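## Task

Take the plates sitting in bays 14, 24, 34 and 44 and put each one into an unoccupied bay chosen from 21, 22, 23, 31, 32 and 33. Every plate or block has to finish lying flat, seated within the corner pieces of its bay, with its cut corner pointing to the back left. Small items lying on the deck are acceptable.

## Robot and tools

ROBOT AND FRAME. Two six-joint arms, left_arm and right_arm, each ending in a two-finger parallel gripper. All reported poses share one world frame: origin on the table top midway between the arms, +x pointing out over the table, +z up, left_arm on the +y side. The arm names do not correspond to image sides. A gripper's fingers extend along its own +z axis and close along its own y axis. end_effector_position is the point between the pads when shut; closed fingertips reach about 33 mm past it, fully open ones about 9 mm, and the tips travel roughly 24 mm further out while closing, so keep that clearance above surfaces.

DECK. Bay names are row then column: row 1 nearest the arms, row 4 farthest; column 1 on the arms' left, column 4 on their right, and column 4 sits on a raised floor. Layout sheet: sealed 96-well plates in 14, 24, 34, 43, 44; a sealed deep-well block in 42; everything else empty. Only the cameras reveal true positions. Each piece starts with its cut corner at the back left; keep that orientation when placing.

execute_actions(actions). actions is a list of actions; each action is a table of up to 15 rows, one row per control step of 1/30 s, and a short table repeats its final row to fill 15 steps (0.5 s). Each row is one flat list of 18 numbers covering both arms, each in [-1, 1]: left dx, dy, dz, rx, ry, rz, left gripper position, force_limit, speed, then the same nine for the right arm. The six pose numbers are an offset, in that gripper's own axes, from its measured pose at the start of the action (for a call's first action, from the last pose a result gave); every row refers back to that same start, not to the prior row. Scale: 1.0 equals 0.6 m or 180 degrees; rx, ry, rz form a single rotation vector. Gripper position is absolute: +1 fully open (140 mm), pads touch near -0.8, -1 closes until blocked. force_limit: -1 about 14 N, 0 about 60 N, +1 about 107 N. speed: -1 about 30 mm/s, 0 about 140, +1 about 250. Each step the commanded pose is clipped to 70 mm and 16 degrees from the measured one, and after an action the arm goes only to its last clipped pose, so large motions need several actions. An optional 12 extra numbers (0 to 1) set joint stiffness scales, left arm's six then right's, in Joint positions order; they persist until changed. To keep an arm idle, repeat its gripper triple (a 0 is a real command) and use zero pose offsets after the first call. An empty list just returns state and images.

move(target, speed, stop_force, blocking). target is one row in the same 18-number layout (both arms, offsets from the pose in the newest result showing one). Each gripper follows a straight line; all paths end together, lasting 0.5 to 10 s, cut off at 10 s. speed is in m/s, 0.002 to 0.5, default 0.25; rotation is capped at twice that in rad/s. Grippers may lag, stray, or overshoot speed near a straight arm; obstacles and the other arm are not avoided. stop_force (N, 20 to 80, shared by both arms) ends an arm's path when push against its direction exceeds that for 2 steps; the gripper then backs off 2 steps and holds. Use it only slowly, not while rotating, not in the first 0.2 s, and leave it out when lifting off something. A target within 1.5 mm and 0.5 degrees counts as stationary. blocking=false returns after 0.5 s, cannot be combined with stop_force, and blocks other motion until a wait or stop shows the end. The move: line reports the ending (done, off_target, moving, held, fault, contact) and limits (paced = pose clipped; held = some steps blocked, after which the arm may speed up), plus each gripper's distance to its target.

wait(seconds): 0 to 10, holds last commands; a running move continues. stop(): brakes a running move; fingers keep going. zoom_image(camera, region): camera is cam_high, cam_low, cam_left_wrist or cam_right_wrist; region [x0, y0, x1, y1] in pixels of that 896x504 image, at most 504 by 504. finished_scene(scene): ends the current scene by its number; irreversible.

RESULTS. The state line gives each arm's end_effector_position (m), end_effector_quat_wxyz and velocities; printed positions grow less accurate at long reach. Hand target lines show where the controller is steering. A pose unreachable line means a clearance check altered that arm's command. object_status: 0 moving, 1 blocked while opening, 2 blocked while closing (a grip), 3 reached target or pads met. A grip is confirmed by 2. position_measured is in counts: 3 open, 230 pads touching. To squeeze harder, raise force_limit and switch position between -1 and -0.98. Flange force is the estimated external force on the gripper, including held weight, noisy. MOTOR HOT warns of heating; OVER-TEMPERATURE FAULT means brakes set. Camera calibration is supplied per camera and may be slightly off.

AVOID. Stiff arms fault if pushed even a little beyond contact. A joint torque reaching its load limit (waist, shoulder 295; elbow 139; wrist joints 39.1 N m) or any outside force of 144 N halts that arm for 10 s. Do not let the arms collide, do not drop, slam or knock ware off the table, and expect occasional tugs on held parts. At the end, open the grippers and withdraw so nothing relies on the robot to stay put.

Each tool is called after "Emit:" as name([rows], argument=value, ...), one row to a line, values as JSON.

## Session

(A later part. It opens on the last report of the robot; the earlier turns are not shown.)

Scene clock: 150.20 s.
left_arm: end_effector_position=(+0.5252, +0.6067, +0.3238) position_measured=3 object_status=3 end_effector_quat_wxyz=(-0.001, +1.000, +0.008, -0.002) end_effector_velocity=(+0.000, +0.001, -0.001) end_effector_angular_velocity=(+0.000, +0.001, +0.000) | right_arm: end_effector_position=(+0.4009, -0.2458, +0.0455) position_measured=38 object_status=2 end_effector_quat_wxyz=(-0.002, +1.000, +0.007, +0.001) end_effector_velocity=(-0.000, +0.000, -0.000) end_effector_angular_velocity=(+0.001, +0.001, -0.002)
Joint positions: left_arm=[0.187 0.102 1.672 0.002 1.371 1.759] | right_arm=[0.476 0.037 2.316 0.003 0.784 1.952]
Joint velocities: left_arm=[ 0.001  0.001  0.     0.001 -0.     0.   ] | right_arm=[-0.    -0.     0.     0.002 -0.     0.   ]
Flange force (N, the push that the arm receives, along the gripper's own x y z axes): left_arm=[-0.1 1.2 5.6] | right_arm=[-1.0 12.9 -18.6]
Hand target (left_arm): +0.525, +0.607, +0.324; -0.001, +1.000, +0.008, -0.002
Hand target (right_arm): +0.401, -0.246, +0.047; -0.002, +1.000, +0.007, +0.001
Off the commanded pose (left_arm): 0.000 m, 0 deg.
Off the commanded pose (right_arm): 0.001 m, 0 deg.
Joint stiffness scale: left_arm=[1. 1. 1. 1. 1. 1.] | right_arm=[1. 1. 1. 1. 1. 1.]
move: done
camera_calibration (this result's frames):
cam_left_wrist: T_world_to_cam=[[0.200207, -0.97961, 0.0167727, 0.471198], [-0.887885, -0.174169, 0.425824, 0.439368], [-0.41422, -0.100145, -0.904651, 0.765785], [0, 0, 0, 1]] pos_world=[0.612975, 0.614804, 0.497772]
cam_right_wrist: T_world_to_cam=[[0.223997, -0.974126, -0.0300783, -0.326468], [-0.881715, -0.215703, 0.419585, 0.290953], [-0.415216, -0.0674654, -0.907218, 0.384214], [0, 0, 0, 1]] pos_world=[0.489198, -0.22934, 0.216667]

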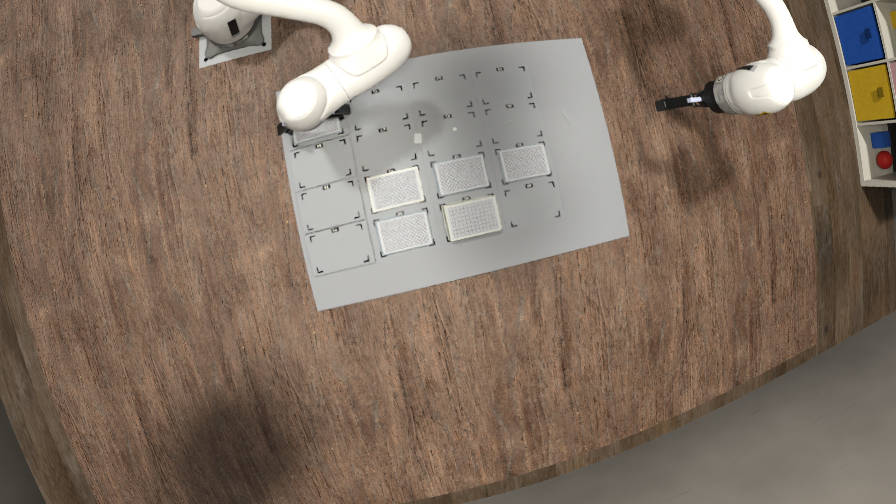

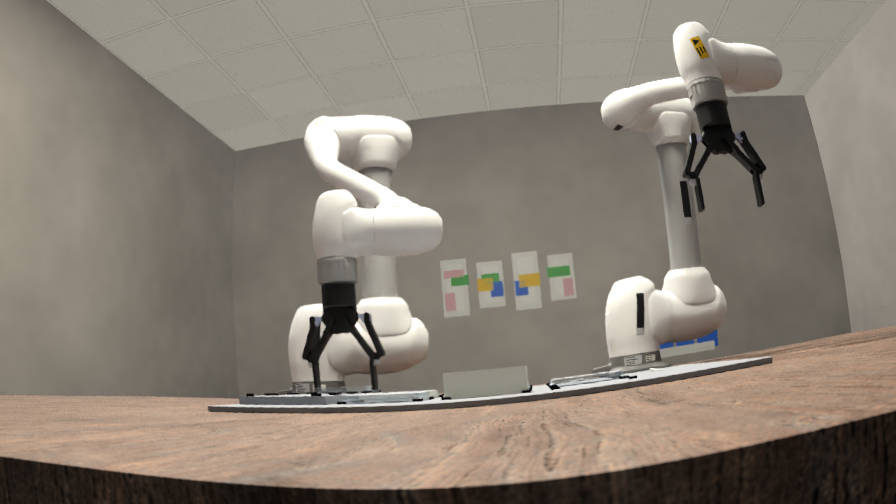

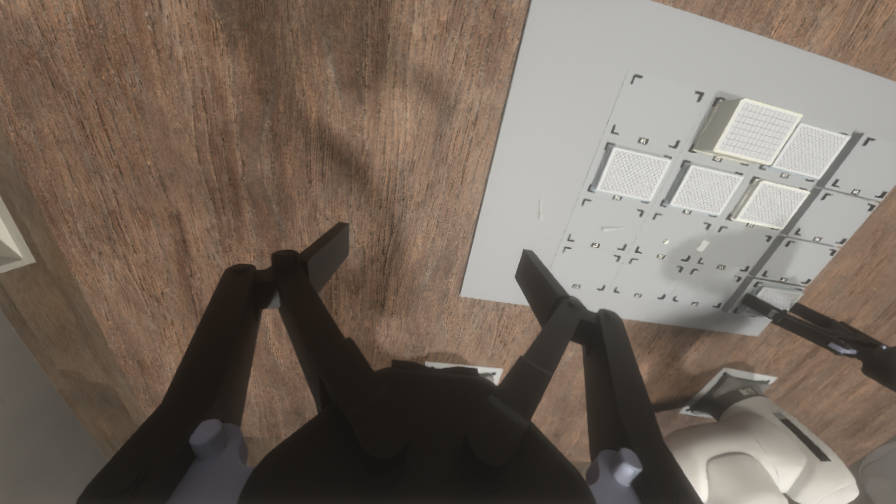

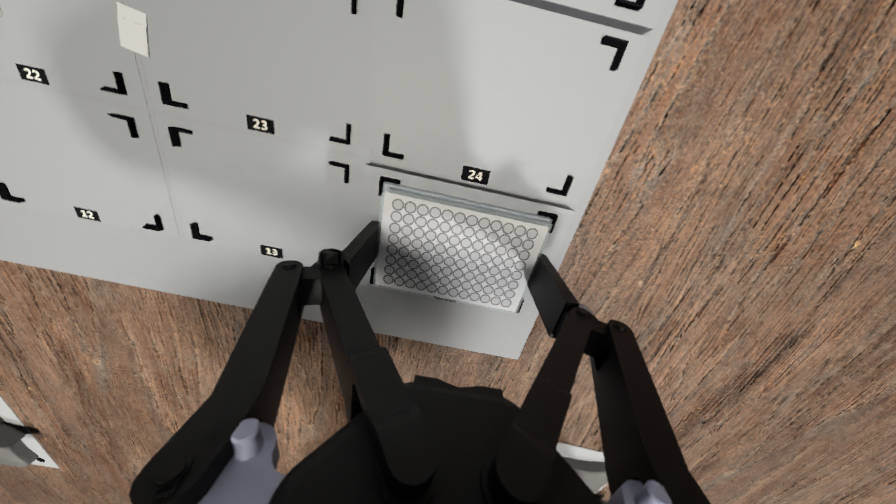

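Emit:
move(target=[0,0,0,0,0,0,1,0,0,0,0,-0.032,0,0,0,-1,0,-0.6], speed=0.08)

Emit:
move(target=[0,0,0,0,0,0,1,0,0,0.1823,-0.271,0,0,0,0.002,-1,0,-0.6], speed=0.3)

Emit:
move(target=[0,0,0,0,0,0,1,0,0,0,0,0.043,0,0,0,-1,0,-0.6], speed=0.06)

Emit:
zoom_image(camera="cam_right_wrist", region=[320, 130, 620, 340])

Scene clock: 155.70 s.
left_arm: end_effector_position=(+0.5252, +0.6067, +0.3238) position_measured=3 object_status=3 end_effector_quat_wxyz=(-0.001, +1.000, +0.008, -0.002) end_effector_velocity=(+0.000, +0.000, -0.002) end_effector_angular_velocity=(-0.000, +0.002, -0.000) | right_arm: end_effector_position=(+0.3999, -0.2462, +0.0616) position_measured=39 object_status=2 end_effector_quat_wxyz=(-0.002, +1.000, +0.007, +0.001) end_effector_velocity=(-0.001, -0.000, +0.002) end_effector_angular_velocity=(-0.001, +0.002, +0.001)
Joint positions: left_arm=[0.187 0.102 1.672 0.002 1.371 1.759] | right_arm=[0.476 0.012 2.302 0.003 0.825 1.952]
Joint velocities: left_arm=[ 0.     0.002  0.     0.    -0.001  0.001] | right_arm=[ 0.    -0.003 -0.001  0.     0.006 -0.   ]
Flange force (N, the push that the arm receives, along the gripper's own x y z axes): left_arm=[0.4 2.4 5.2] | right_arm=[5.7 9.6 4.7]
Hand target (left_arm): +0.525, +0.607, +0.324; -0.001, +1.000, +0.008, -0.002
Hand target (right_arm): +0.401, -0.246, +0.065; -0.002, +1.000, +0.007, +0.001
Off the commanded pose (left_arm): 0.000 m, 0 deg.
Off the commanded pose (right_arm): 0.003 m, 0 deg.
Joint stiffness scale: left_arm=[1. 1. 1. 1. 1. 1.] | right_arm=[1. 1. 1. 1. 1. 1.]
move: done
camera_calibration (this result's frames):
cam_left_wrist: T_world_to_cam=[[0.200207, -0.97961, 0.0167727, 0.471198], [-0.887884, -0.17417, 0.425824, 0.439368], [-0.41422, -0.100145, -0.904651, 0.765785], [0, 0, 0, 1]] pos_world=[0.612975, 0.614804, 0.497772]
cam_right_wrist: T_world_to_cam=[[0.224046, -0.974121, -0.0298748, -0.326171], [-0.881002, -0.215545, 0.421159, 0.282858], [-0.416699, -0.0680392, -0.906495, 0.398786], [0, 0, 0, 1]] pos_world=[0.48845, -0.229628, 0.232625]

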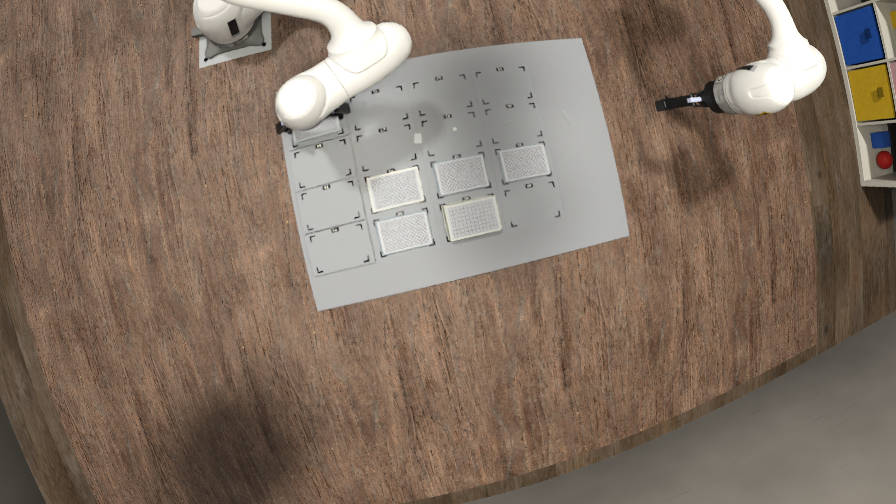

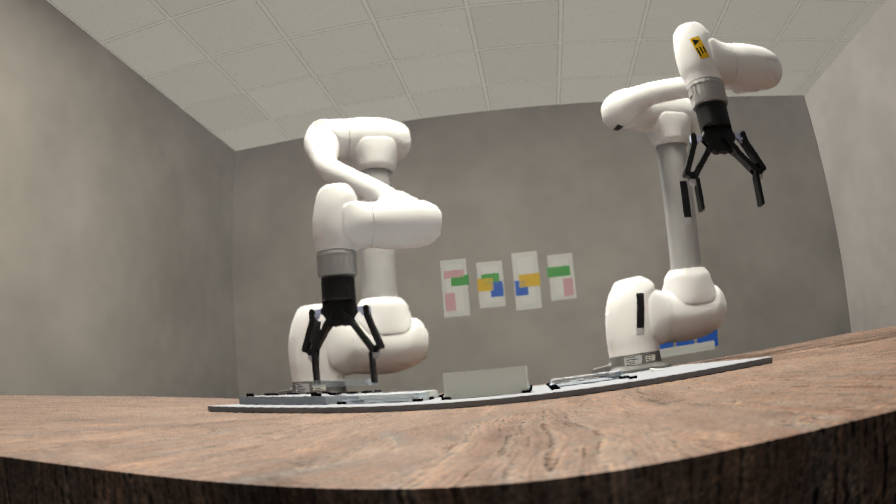

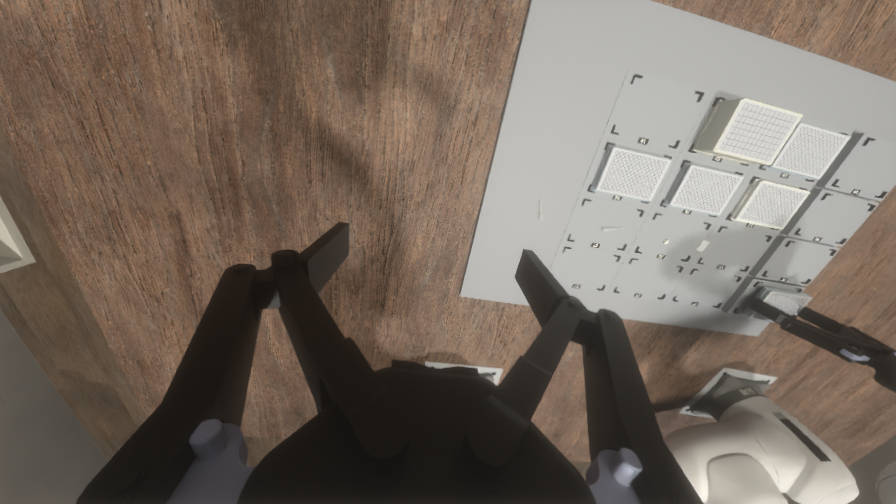

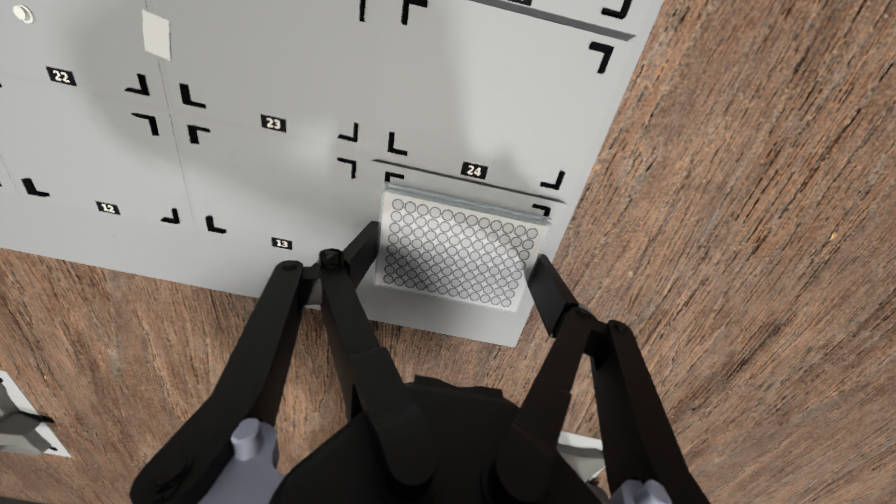

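Scene clock: 156.97 s.
left_arm: end_effector_position=(+0.5252, +0.6067, +0.3238) position_measured=3 object_status=3 end_effector_quat_wxyz=(-0.001, +1.000, +0.008, -0.002) end_effector_velocity=(+0.000, -0.000, -0.000) end_effector_angular_velocity=(-0.000, -0.000, +0.001) | right_arm: end_effector_position=(+0.5070, -0.0829, +0.0625) position_measured=39 object_status=2 end_effector_quat_wxyz=(-0.004, +1.000, +0.007, +0.002) end_effector_velocity=(+0.001, +0.002, +0.000) end_effector_angular_velocity=(-0.001, +0.001, -0.001)
Joint positions: left_arm=[0.187 0.102 1.672 0.002 1.371 1.759] | right_arm=[0.66  0.268 1.992 0.005 0.874 2.136]
Joint velocities: left_arm=[ 0.     0.     0.    -0.    -0.001 -0.001] | right_arm=[ 0.002  0.003 -0.005 -0.     0.002  0.003]
Flange force (N, the push that the arm receives, along the gripper's own x y z axes): left_arm=[-0.8 0.8 4.8] | right_arm=[7.3 4.6 5.1]
Hand target (left_arm): +0.525, +0.607, +0.324; -0.001, +1.000, +0.008, -0.002
Hand target (right_arm): +0.507, -0.082, +0.062; -0.002, +1.000, +0.004, +0.001
Off the commanded pose (left_arm): 0.000 m, 0 deg.
Off the commanded pose (right_arm): 0.001 m, 0 deg.
Joint stiffness scale: left_arm=[1. 1. 1. 1. 1. 1.] | right_arm=[1. 1. 1. 1. 1. 1.]
move: done
camera_calibration (this result's frames):
cam_left_wrist: T_world_to_cam=[[0.200207, -0.97961, 0.0167727, 0.471198], [-0.887885, -0.174169, 0.425824, 0.439368], [-0.41422, -0.100145, -0.904651, 0.765785], [0, 0, 0, 1]] pos_world=[0.612975, 0.614804, 0.497772]
cam_right_wrist: T_world_to_cam=[[0.222921, -0.974268, -0.033299, -0.190226], [-0.882788, -0.216243, 0.417043, 0.413168], [-0.413512, -0.0635716, -0.908277, 0.454215], [0, 0, 0, 1]] pos_world=[0.594968, -0.0671106, 0.23391]

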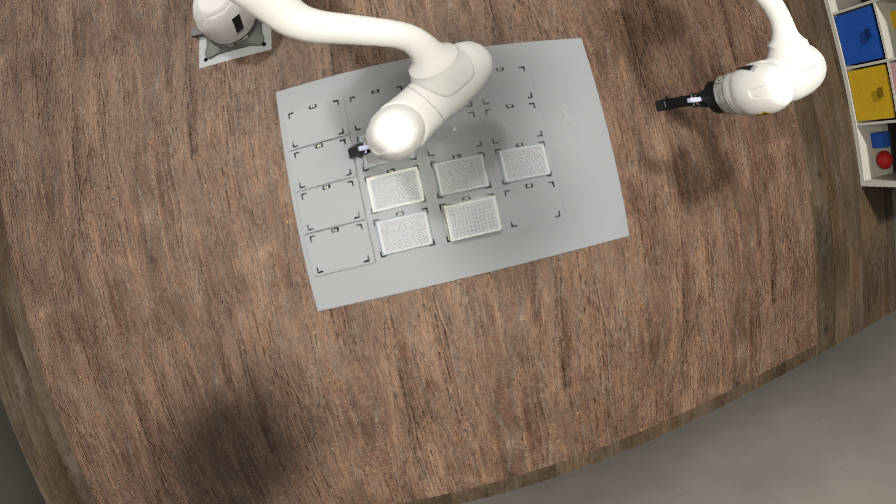

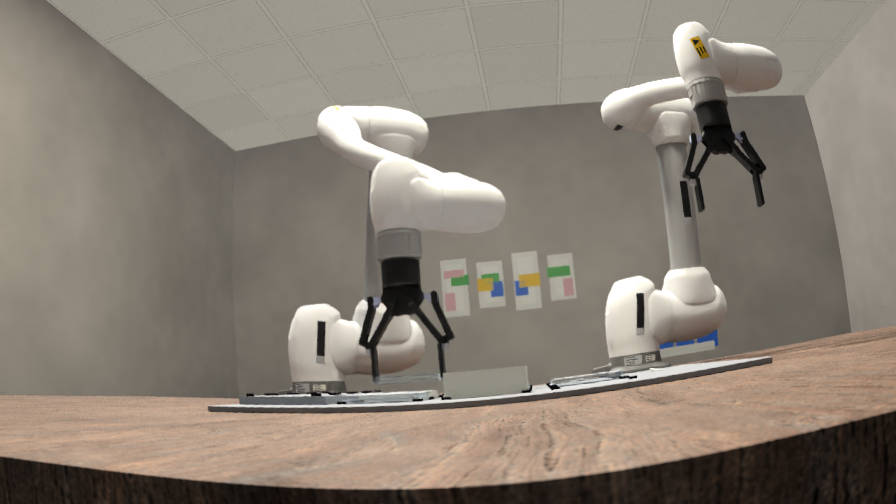

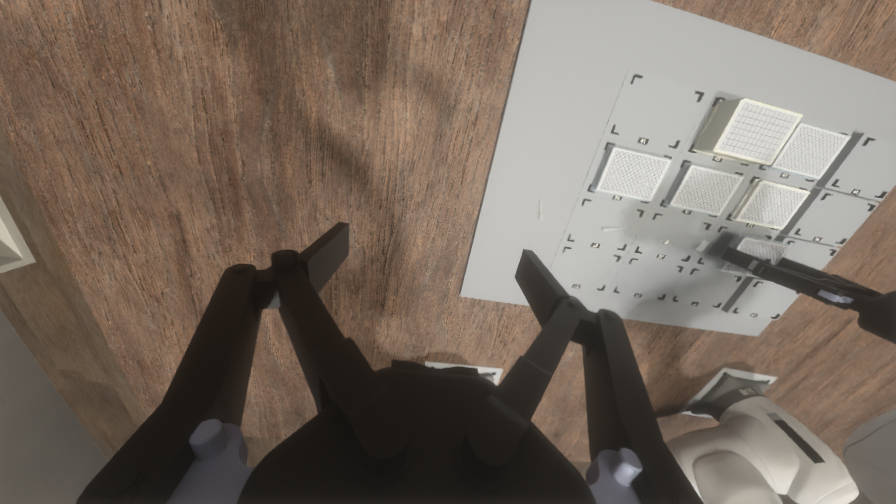

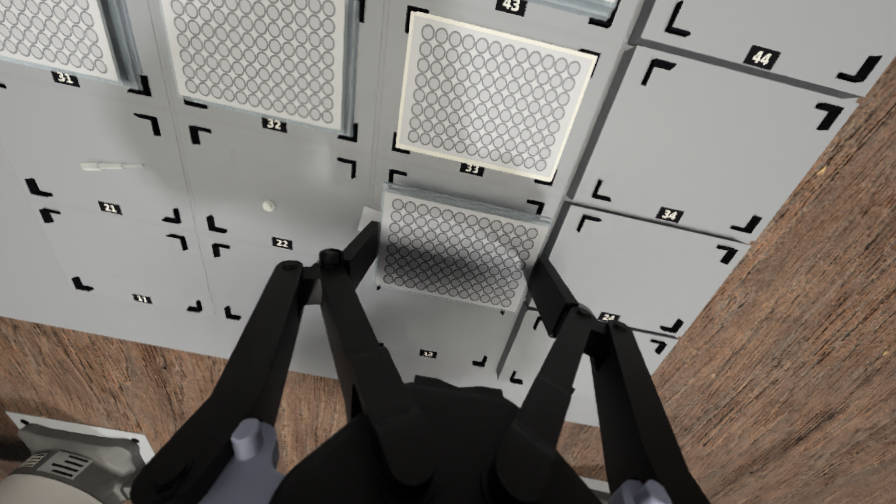

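Scene clock: 157.80 s.
left_arm: end_effector_position=(+0.5252, +0.6067, +0.3238) position_measured=3 object_status=3 end_effector_quat_wxyz=(-0.001, +1.000, +0.008, -0.002) end_effector_velocity=(+0.001, -0.002, -0.001) end_effector_angular_velocity=(-0.003, -0.000, -0.000) | right_arm: end_effector_position=(+0.5081, -0.0822, +0.0404) position_measured=39 object_status=2 end_effector_quat_wxyz=(-0.004, +1.000, +0.006, +0.003) end_effector_velocity=(+0.001, +0.001, -0.002) end_effector_angular_velocity=(+0.002, -0.001, -0.001)
Joint positions: left_arm=[0.187 0.102 1.672 0.002 1.371 1.759] | right_arm=[0.66  0.294 2.007 0.005 0.831 2.136]
Joint velocities: left_arm=[-0.001  0.001  0.    -0.003 -0.001 -0.   ] | right_arm=[-0.001  0.002  0.001  0.002 -0.005 -0.   ]
Flange force (N, the push that the arm receives, along the gripper's own x y z axes): left_arm=[-0.2 0.7 5.9] | right_arm=[3.0 6.9 0.3]
Hand target (left_arm): +0.525, +0.607, +0.324; -0.001, +1.000, +0.008, -0.002
Hand target (right_arm): +0.507, -0.083, +0.037; -0.004, +1.000, +0.007, +0.002
Off the commanded pose (left_arm): 0.000 m, 0 deg.
Off the commanded pose (right_arm): 0.004 m, 0 deg.
Joint stiffness scale: left_arm=[1. 1. 1. 1. 1. 1.] | right_arm=[1. 1. 1. 1. 1. 1.]
move: off_target (right_arm)
camera_calibration (this result's frames):
cam_left_wrist: T_world_to_cam=[[0.200207, -0.97961, 0.0167728, 0.471198], [-0.887885, -0.17417, 0.425824, 0.439368], [-0.41422, -0.100145, -0.904651, 0.765785], [0, 0, 0, 1]] pos_world=[0.612975, 0.614804, 0.497772]
cam_right_wrist: T_world_to_cam=[[0.222805, -0.974278, -0.0337672, -0.190478], [-0.883447, -0.216435, 0.415544, 0.423837], [-0.412164, -0.0627537, -0.908946, 0.434038], [0, 0, 0, 1]] pos_world=[0.595772, -0.0666078, 0.211962]

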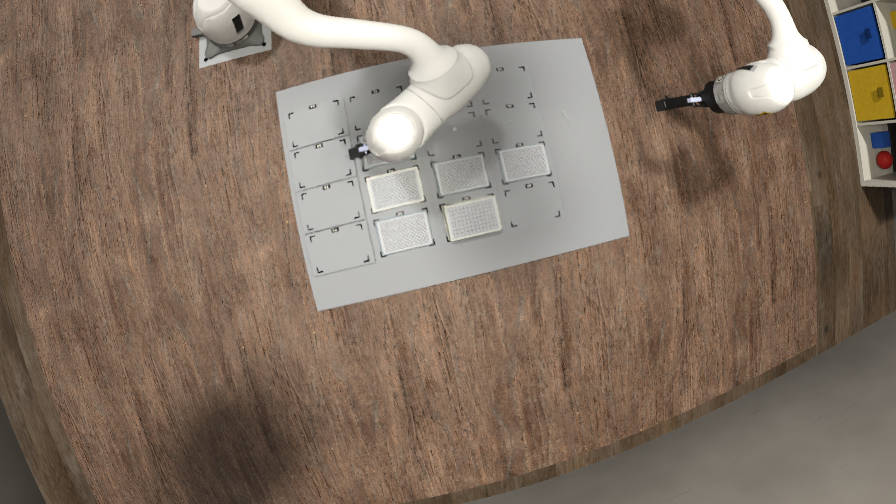

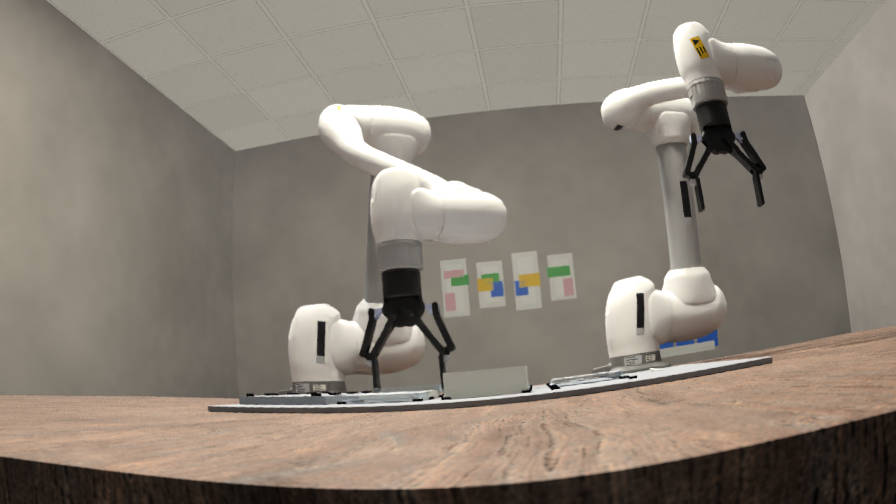

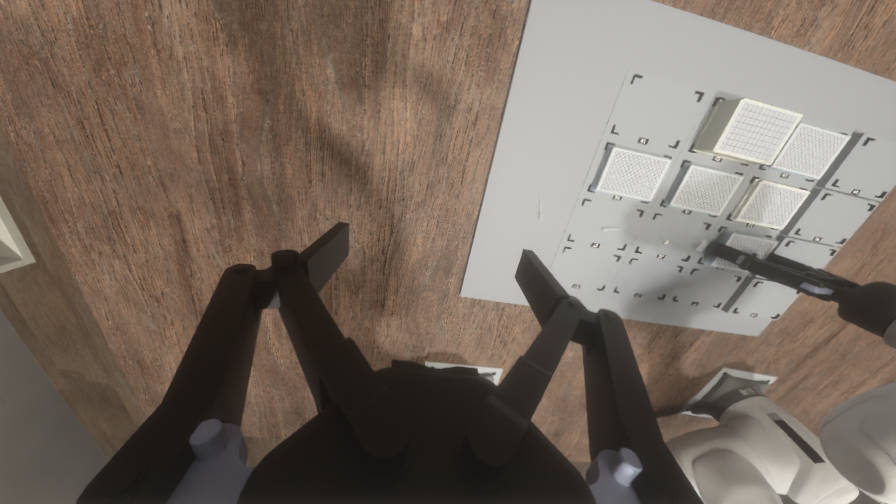

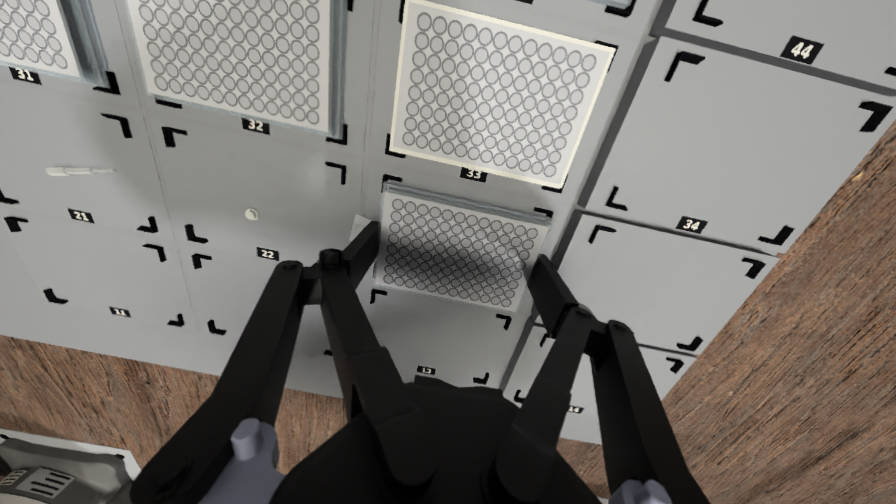

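Region (320, 130, 620, 340) of cam_right_wrist's 896x504 image, scaled by 1.680, with more detail than that image has; it fills the top 353 rows of this view, and the rest is white.

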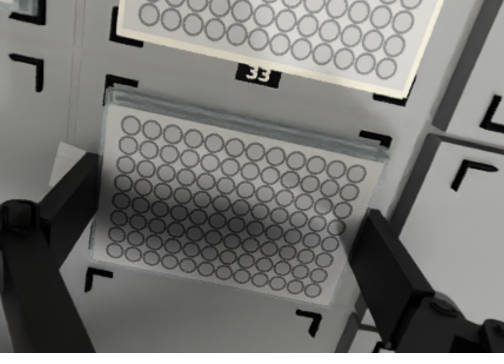

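Matches the expected corner positions (108,75),(391,136).

Emit:
move(target=[0,0,0,0,0,0,1,0,0,-0.0017,0.0008,0.025,0,0,0,-1,0,-0.6], speed=0.012, stop_force=20)

Emit:
zoom_image(camera="cam_right_wrist", region=[320, 130, 620, 340])

Scene clock: 162.50 s.
left_arm: end_effector_position=(+0.5252, +0.6067, +0.3238) position_measured=3 object_status=3 end_effector_quat_wxyz=(-0.001, +1.000, +0.008, -0.002) end_effector_velocity=(+0.000, +0.000, +0.000) end_effector_angular_velocity=(+0.001, -0.000, -0.002) | right_arm: end_effector_position=(+0.5085, -0.0820, +0.0311) position_measured=39 object_status=2 end_effector_quat_wxyz=(-0.005, +1.000, +0.006, +0.004) end_effector_velocity=(-0.000, -0.000, -0.000) end_effector_angular_velocity=(-0.001, +0.000, +0.000)
Joint positions: left_arm=[0.187 0.102 1.672 0.002 1.371 1.759] | right_arm=[0.66  0.305 2.014 0.005 0.811 2.136]
Joint velocities: left_arm=[-0.001 -0.    -0.     0.001 -0.     0.001] | right_arm=[ 0.    -0.     0.001 -0.001  0.     0.   ]
Flange force (N, the push that the arm receives, along the gripper's own x y z axes): left_arm=[-0.2 1.1 5.4] | right_arm=[-0.2 7.4 -20.1]
Hand target (left_arm): +0.525, +0.607, +0.324; -0.001, +1.000, +0.008, -0.002
Hand target (right_arm): +0.508, -0.082, +0.031; -0.005, +1.000, +0.006, +0.004
Off the commanded pose (left_arm): 0.000 m, 0 deg.
Off the commanded pose (right_arm): 0.006 m, 0 deg.
Joint stiffness scale: left_arm=[1. 1. 1. 1. 1. 1.] | right_arm=[1. 1. 1. 1. 1. 1.]
move: contact (right_arm)
camera_calibration (this result's frames):
cam_left_wrist: T_world_to_cam=[[0.200207, -0.97961, 0.0167727, 0.471198], [-0.887885, -0.17417, 0.425824, 0.439368], [-0.41422, -0.100145, -0.904651, 0.765785], [0, 0, 0, 1]] pos_world=[0.612975, 0.614804, 0.497772]
cam_right_wrist: T_world_to_cam=[[0.222793, -0.974259, -0.0343825, -0.190636], [-0.884146, -0.216792, 0.413868, 0.428459], [-0.410668, -0.0618076, -0.909687, 0.425079], [0, 0, 0, 1]] pos_world=[0.59586, -0.0665696, 0.202809]

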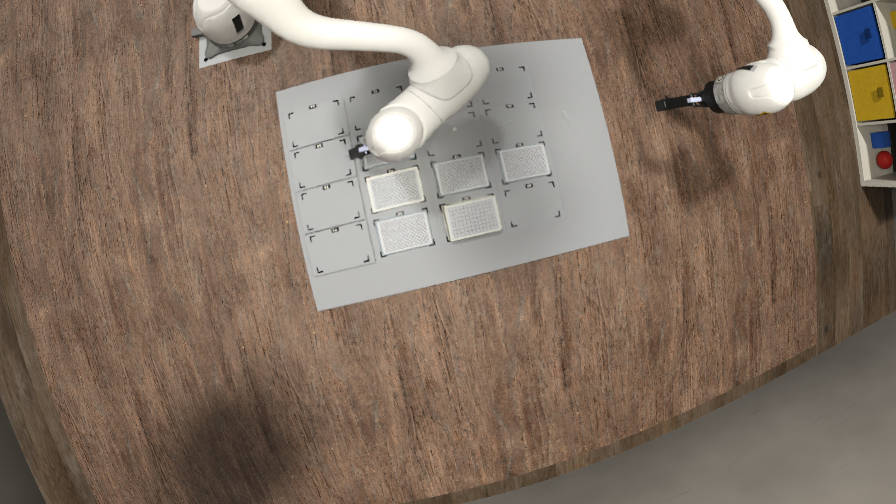

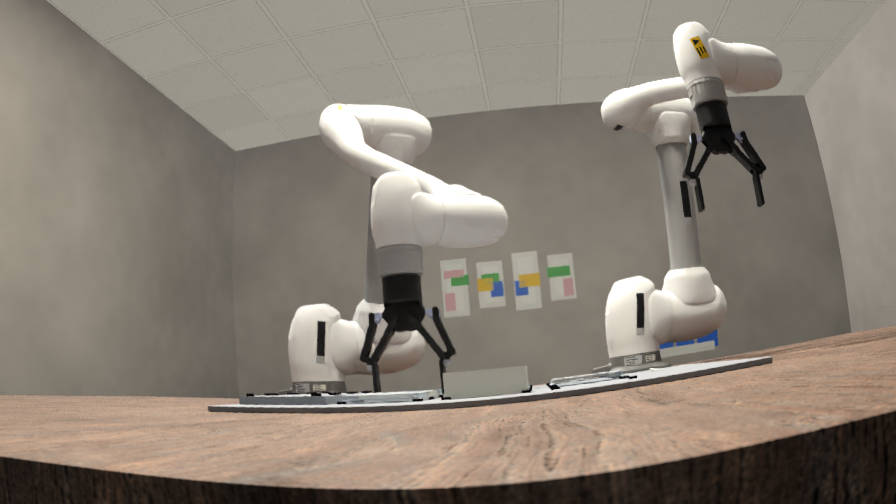

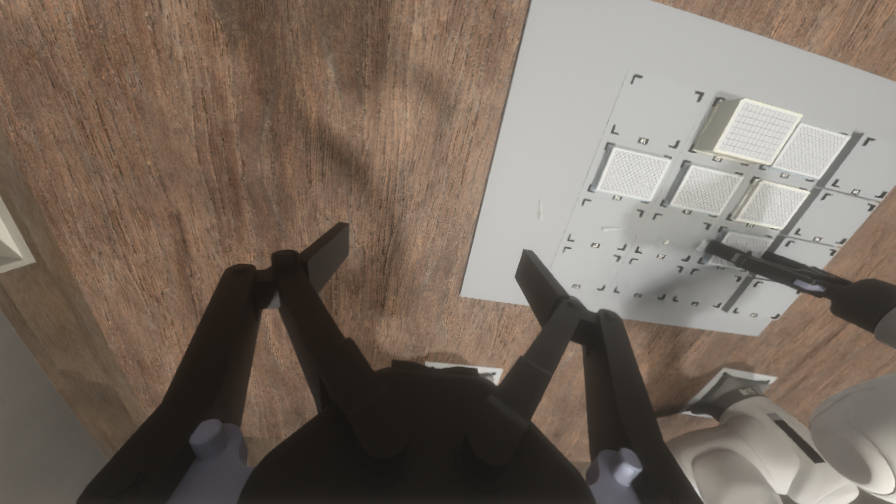

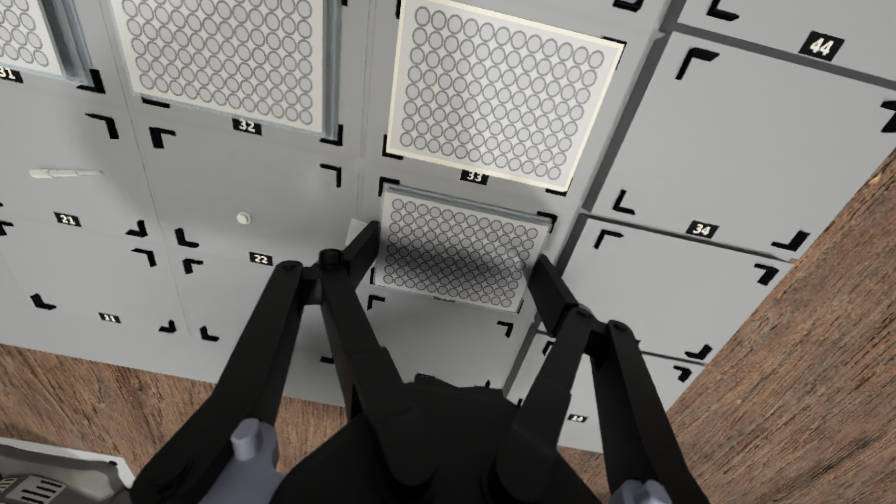

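Region (320, 130, 620, 340) of cam_right_wrist's 896x504 image, scaled by 1.680, with more detail than that image has; it fills the top 353 rows of this view, and the rest is white.

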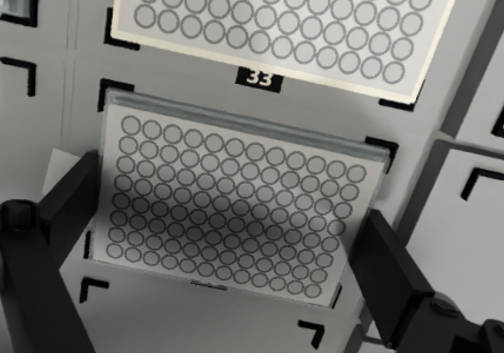

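Emit:
move(target=[0,0,0,0,0,0,1,0,0,0,0,0,0,0,0,0.9,0,0.3])

Emit:
move(target=[0,0,0,0,0,0,1,0,0,0,0,-0.25,0,0,0,0.9,0,0.3], speed=0.25)

Scene clock: 165.70 s.
left_arm: end_effector_position=(+0.5252, +0.6067, +0.3238) position_measured=3 object_status=3 end_effector_quat_wxyz=(-0.001, +1.000, +0.008, -0.002) end_effector_velocity=(+0.001, +0.000, -0.001) end_effector_angular_velocity=(-0.000, -0.001, +0.001) | right_arm: end_effector_position=(+0.5085, -0.0820, +0.0311) position_measured=16 object_status=3 end_effector_quat_wxyz=(-0.005, +1.000, +0.006, +0.004) end_effector_velocity=(+0.000, +0.000, +0.000) end_effector_angular_velocity=(+0.000, -0.000, -0.001)
Joint positions: left_arm=[0.187 0.102 1.672 0.002 1.371 1.759] | right_arm=[0.66  0.305 2.014 0.005 0.811 2.136]
Joint velocities: left_arm=[ 0.     0.001 -0.    -0.    -0.001 -0.001] | right_arm=[-0. -0. -0.  0.  0.  0.]
Flange force (N, the push that the arm receives, along the gripper's own x y z axes): left_arm=[-0.9 1.6 5.3] | right_arm=[4.5 4.3 2.7]
Hand target (left_arm): +0.525, +0.607, +0.324; -0.001, +1.000, +0.008, -0.002
Hand target (right_arm): +0.508, -0.082, +0.031; -0.005, +1.000, +0.006, +0.004
Off the commanded pose (left_arm): 0.000 m, 0 deg.
Off the commanded pose (right_arm): 0.000 m, 0 deg.
Joint stiffness scale: left_arm=[1. 1. 1. 1. 1. 1.] | right_arm=[1. 1. 1. 1. 1. 1.]
move: done
camera_calibration (this result's frames):
cam_left_wrist: T_world_to_cam=[[0.200207, -0.97961, 0.0167727, 0.471198], [-0.887885, -0.17417, 0.425824, 0.439368], [-0.41422, -0.100145, -0.904651, 0.765785], [0, 0, 0, 1]] pos_world=[0.612975, 0.614804, 0.497772]
cam_right_wrist: T_world_to_cam=[[0.222793, -0.974259, -0.0343825, -0.190636], [-0.884146, -0.216792, 0.413868, 0.428459], [-0.410668, -0.0618077, -0.909687, 0.425079], [0, 0, 0, 1]] pos_world=[0.595859, -0.0665696, 0.202809]

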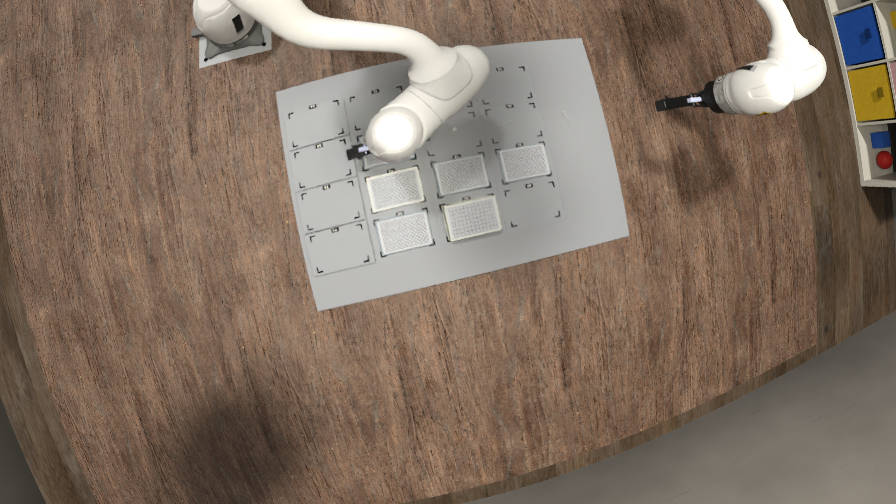

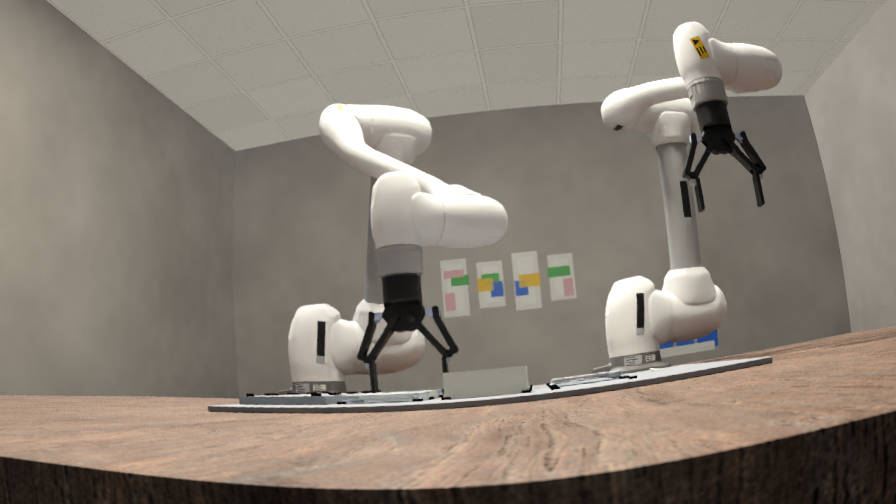

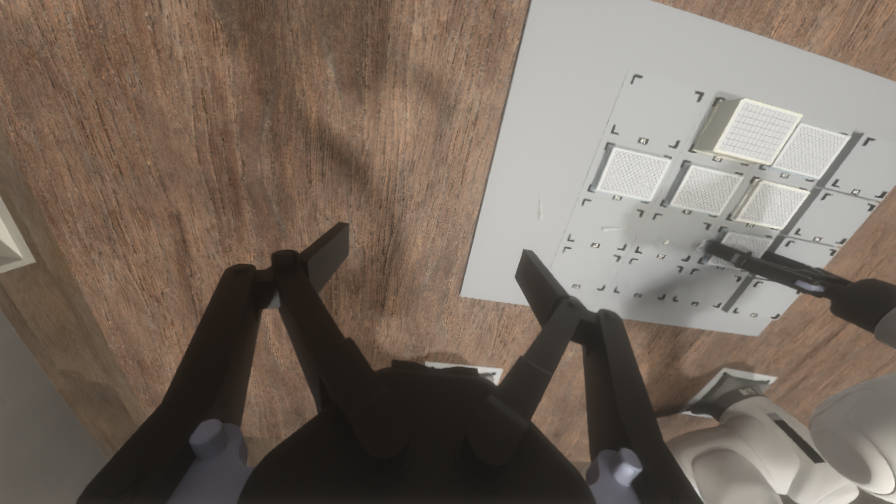

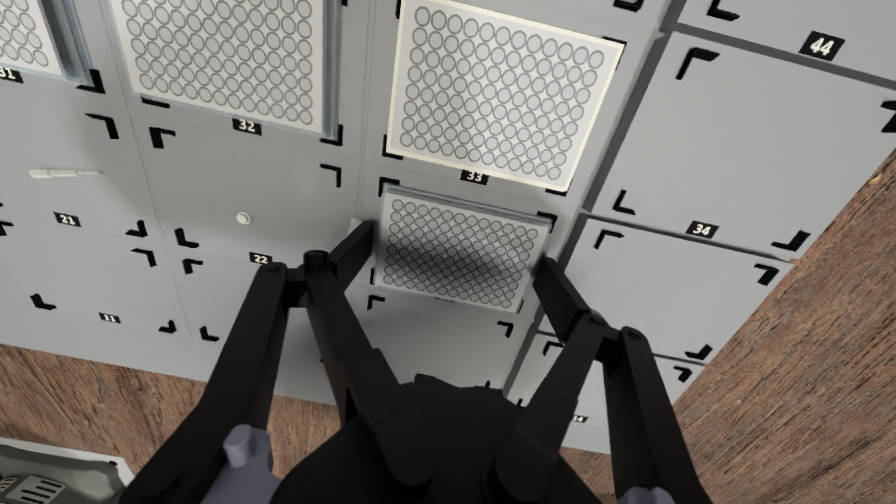

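Scene clock: 166.83 s.
left_arm: end_effector_position=(+0.5252, +0.6067, +0.3238) position_measured=3 object_status=3 end_effector_quat_wxyz=(-0.001, +1.000, +0.008, -0.002) end_effector_velocity=(+0.000, -0.001, -0.001) end_effector_angular_velocity=(-0.002, +0.000, -0.000) | right_arm: end_effector_position=(+0.5069, -0.0827, +0.1772) position_measured=16 object_status=3 end_effector_quat_wxyz=(-0.005, +1.000, +0.007, +0.003) end_effector_velocity=(-0.000, -0.001, +0.002) end_effector_angular_velocity=(-0.002, +0.003, -0.001)
Joint positions: left_arm=[0.187 0.102 1.672 0.002 1.371 1.759] | right_arm=[0.66  0.158 1.887 0.005 1.087 2.136]
Joint velocities: left_arm=[-0.     0.001  0.    -0.001 -0.     0.   ] | right_arm=[-0.001 -0.001 -0.003  0.     0.008 -0.   ]
Flange force (N, the push that the arm receives, along the gripper's own x y z axes): left_arm=[1.5 1.0 5.3] | right_arm=[4.0 7.3 3.4]
Hand target (left_arm): +0.525, +0.607, +0.324; -0.001, +1.000, +0.008, -0.002
Hand target (right_arm): +0.508, -0.083, +0.181; -0.005, +1.000, +0.006, +0.004
Off the commanded pose (left_arm): 0.000 m, 0 deg.
Off the commanded pose (right_arm): 0.004 m, 0 deg.
Joint stiffness scale: left_arm=[1. 1. 1. 1. 1. 1.] | right_arm=[1. 1. 1. 1. 1. 1.]
move: off_target (right_arm)
camera_calibration (this result's frames):
cam_left_wrist: T_world_to_cam=[[0.200207, -0.97961, 0.0167728, 0.471198], [-0.887885, -0.174169, 0.425824, 0.439368], [-0.41422, -0.100145, -0.904651, 0.765785], [0, 0, 0, 1]] pos_world=[0.612975, 0.614804, 0.497772]
cam_right_wrist: T_world_to_cam=[[0.223789, -0.974024, -0.0345845, -0.186412], [-0.883236, -0.217677, 0.415344, 0.365701], [-0.412083, -0.062403, -0.909007, 0.557803], [0, 0, 0, 1]] pos_world=[0.594578, -0.0671564, 0.348708]

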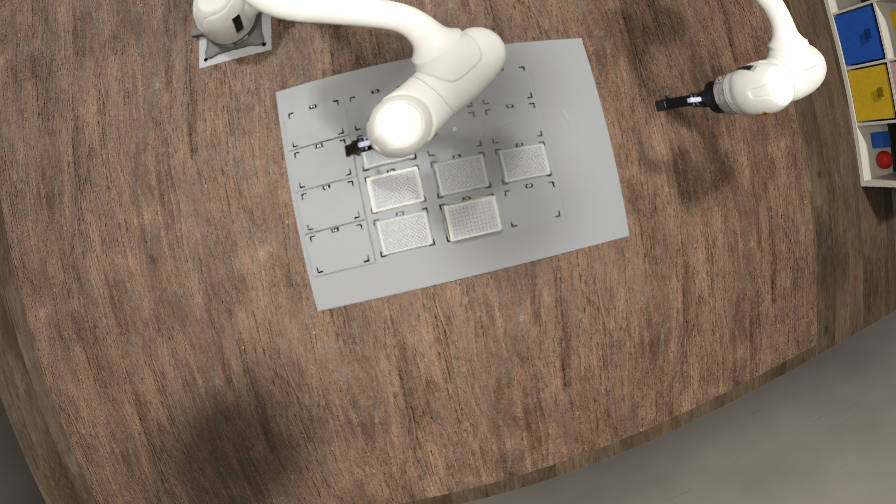

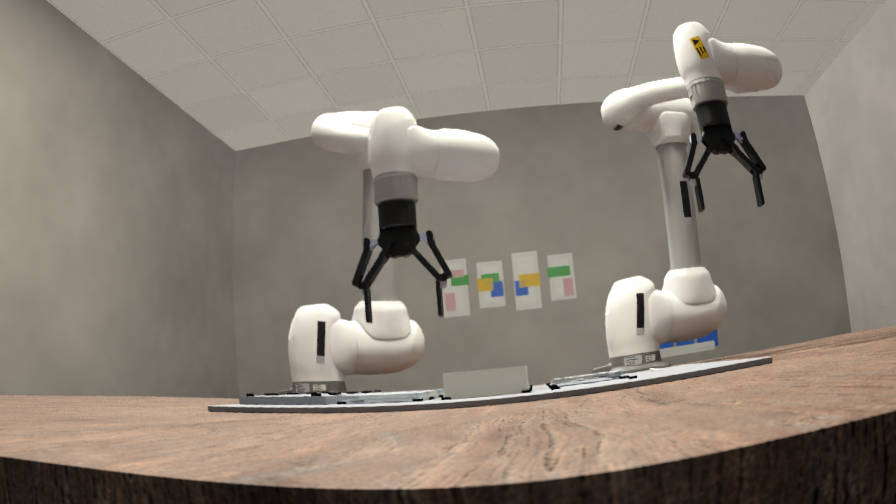

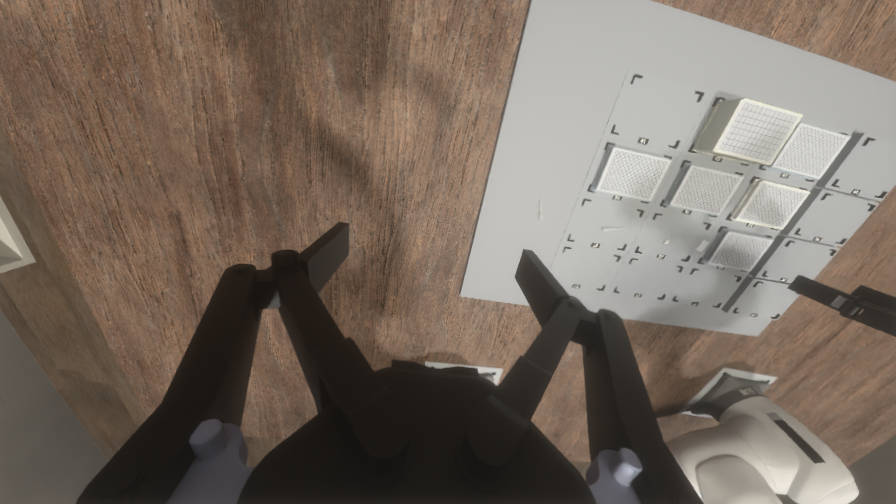

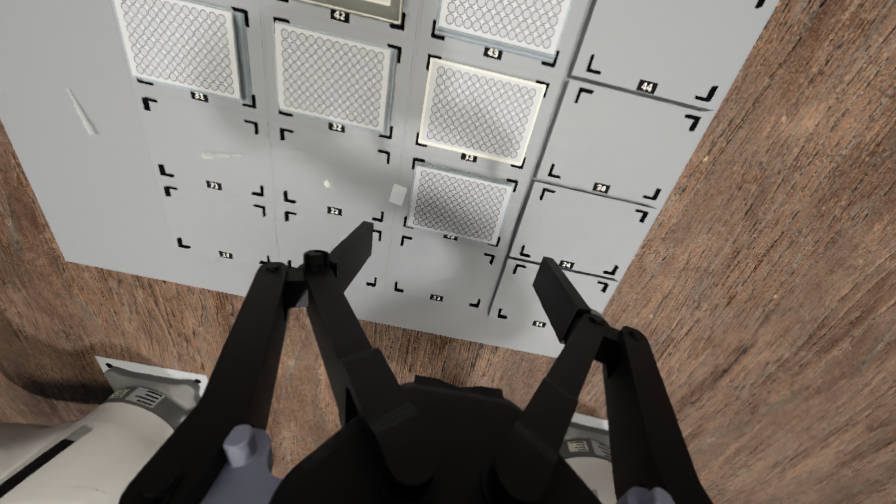

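Emit:
finished_scene(scene=1)

The scene is finished: the task was done.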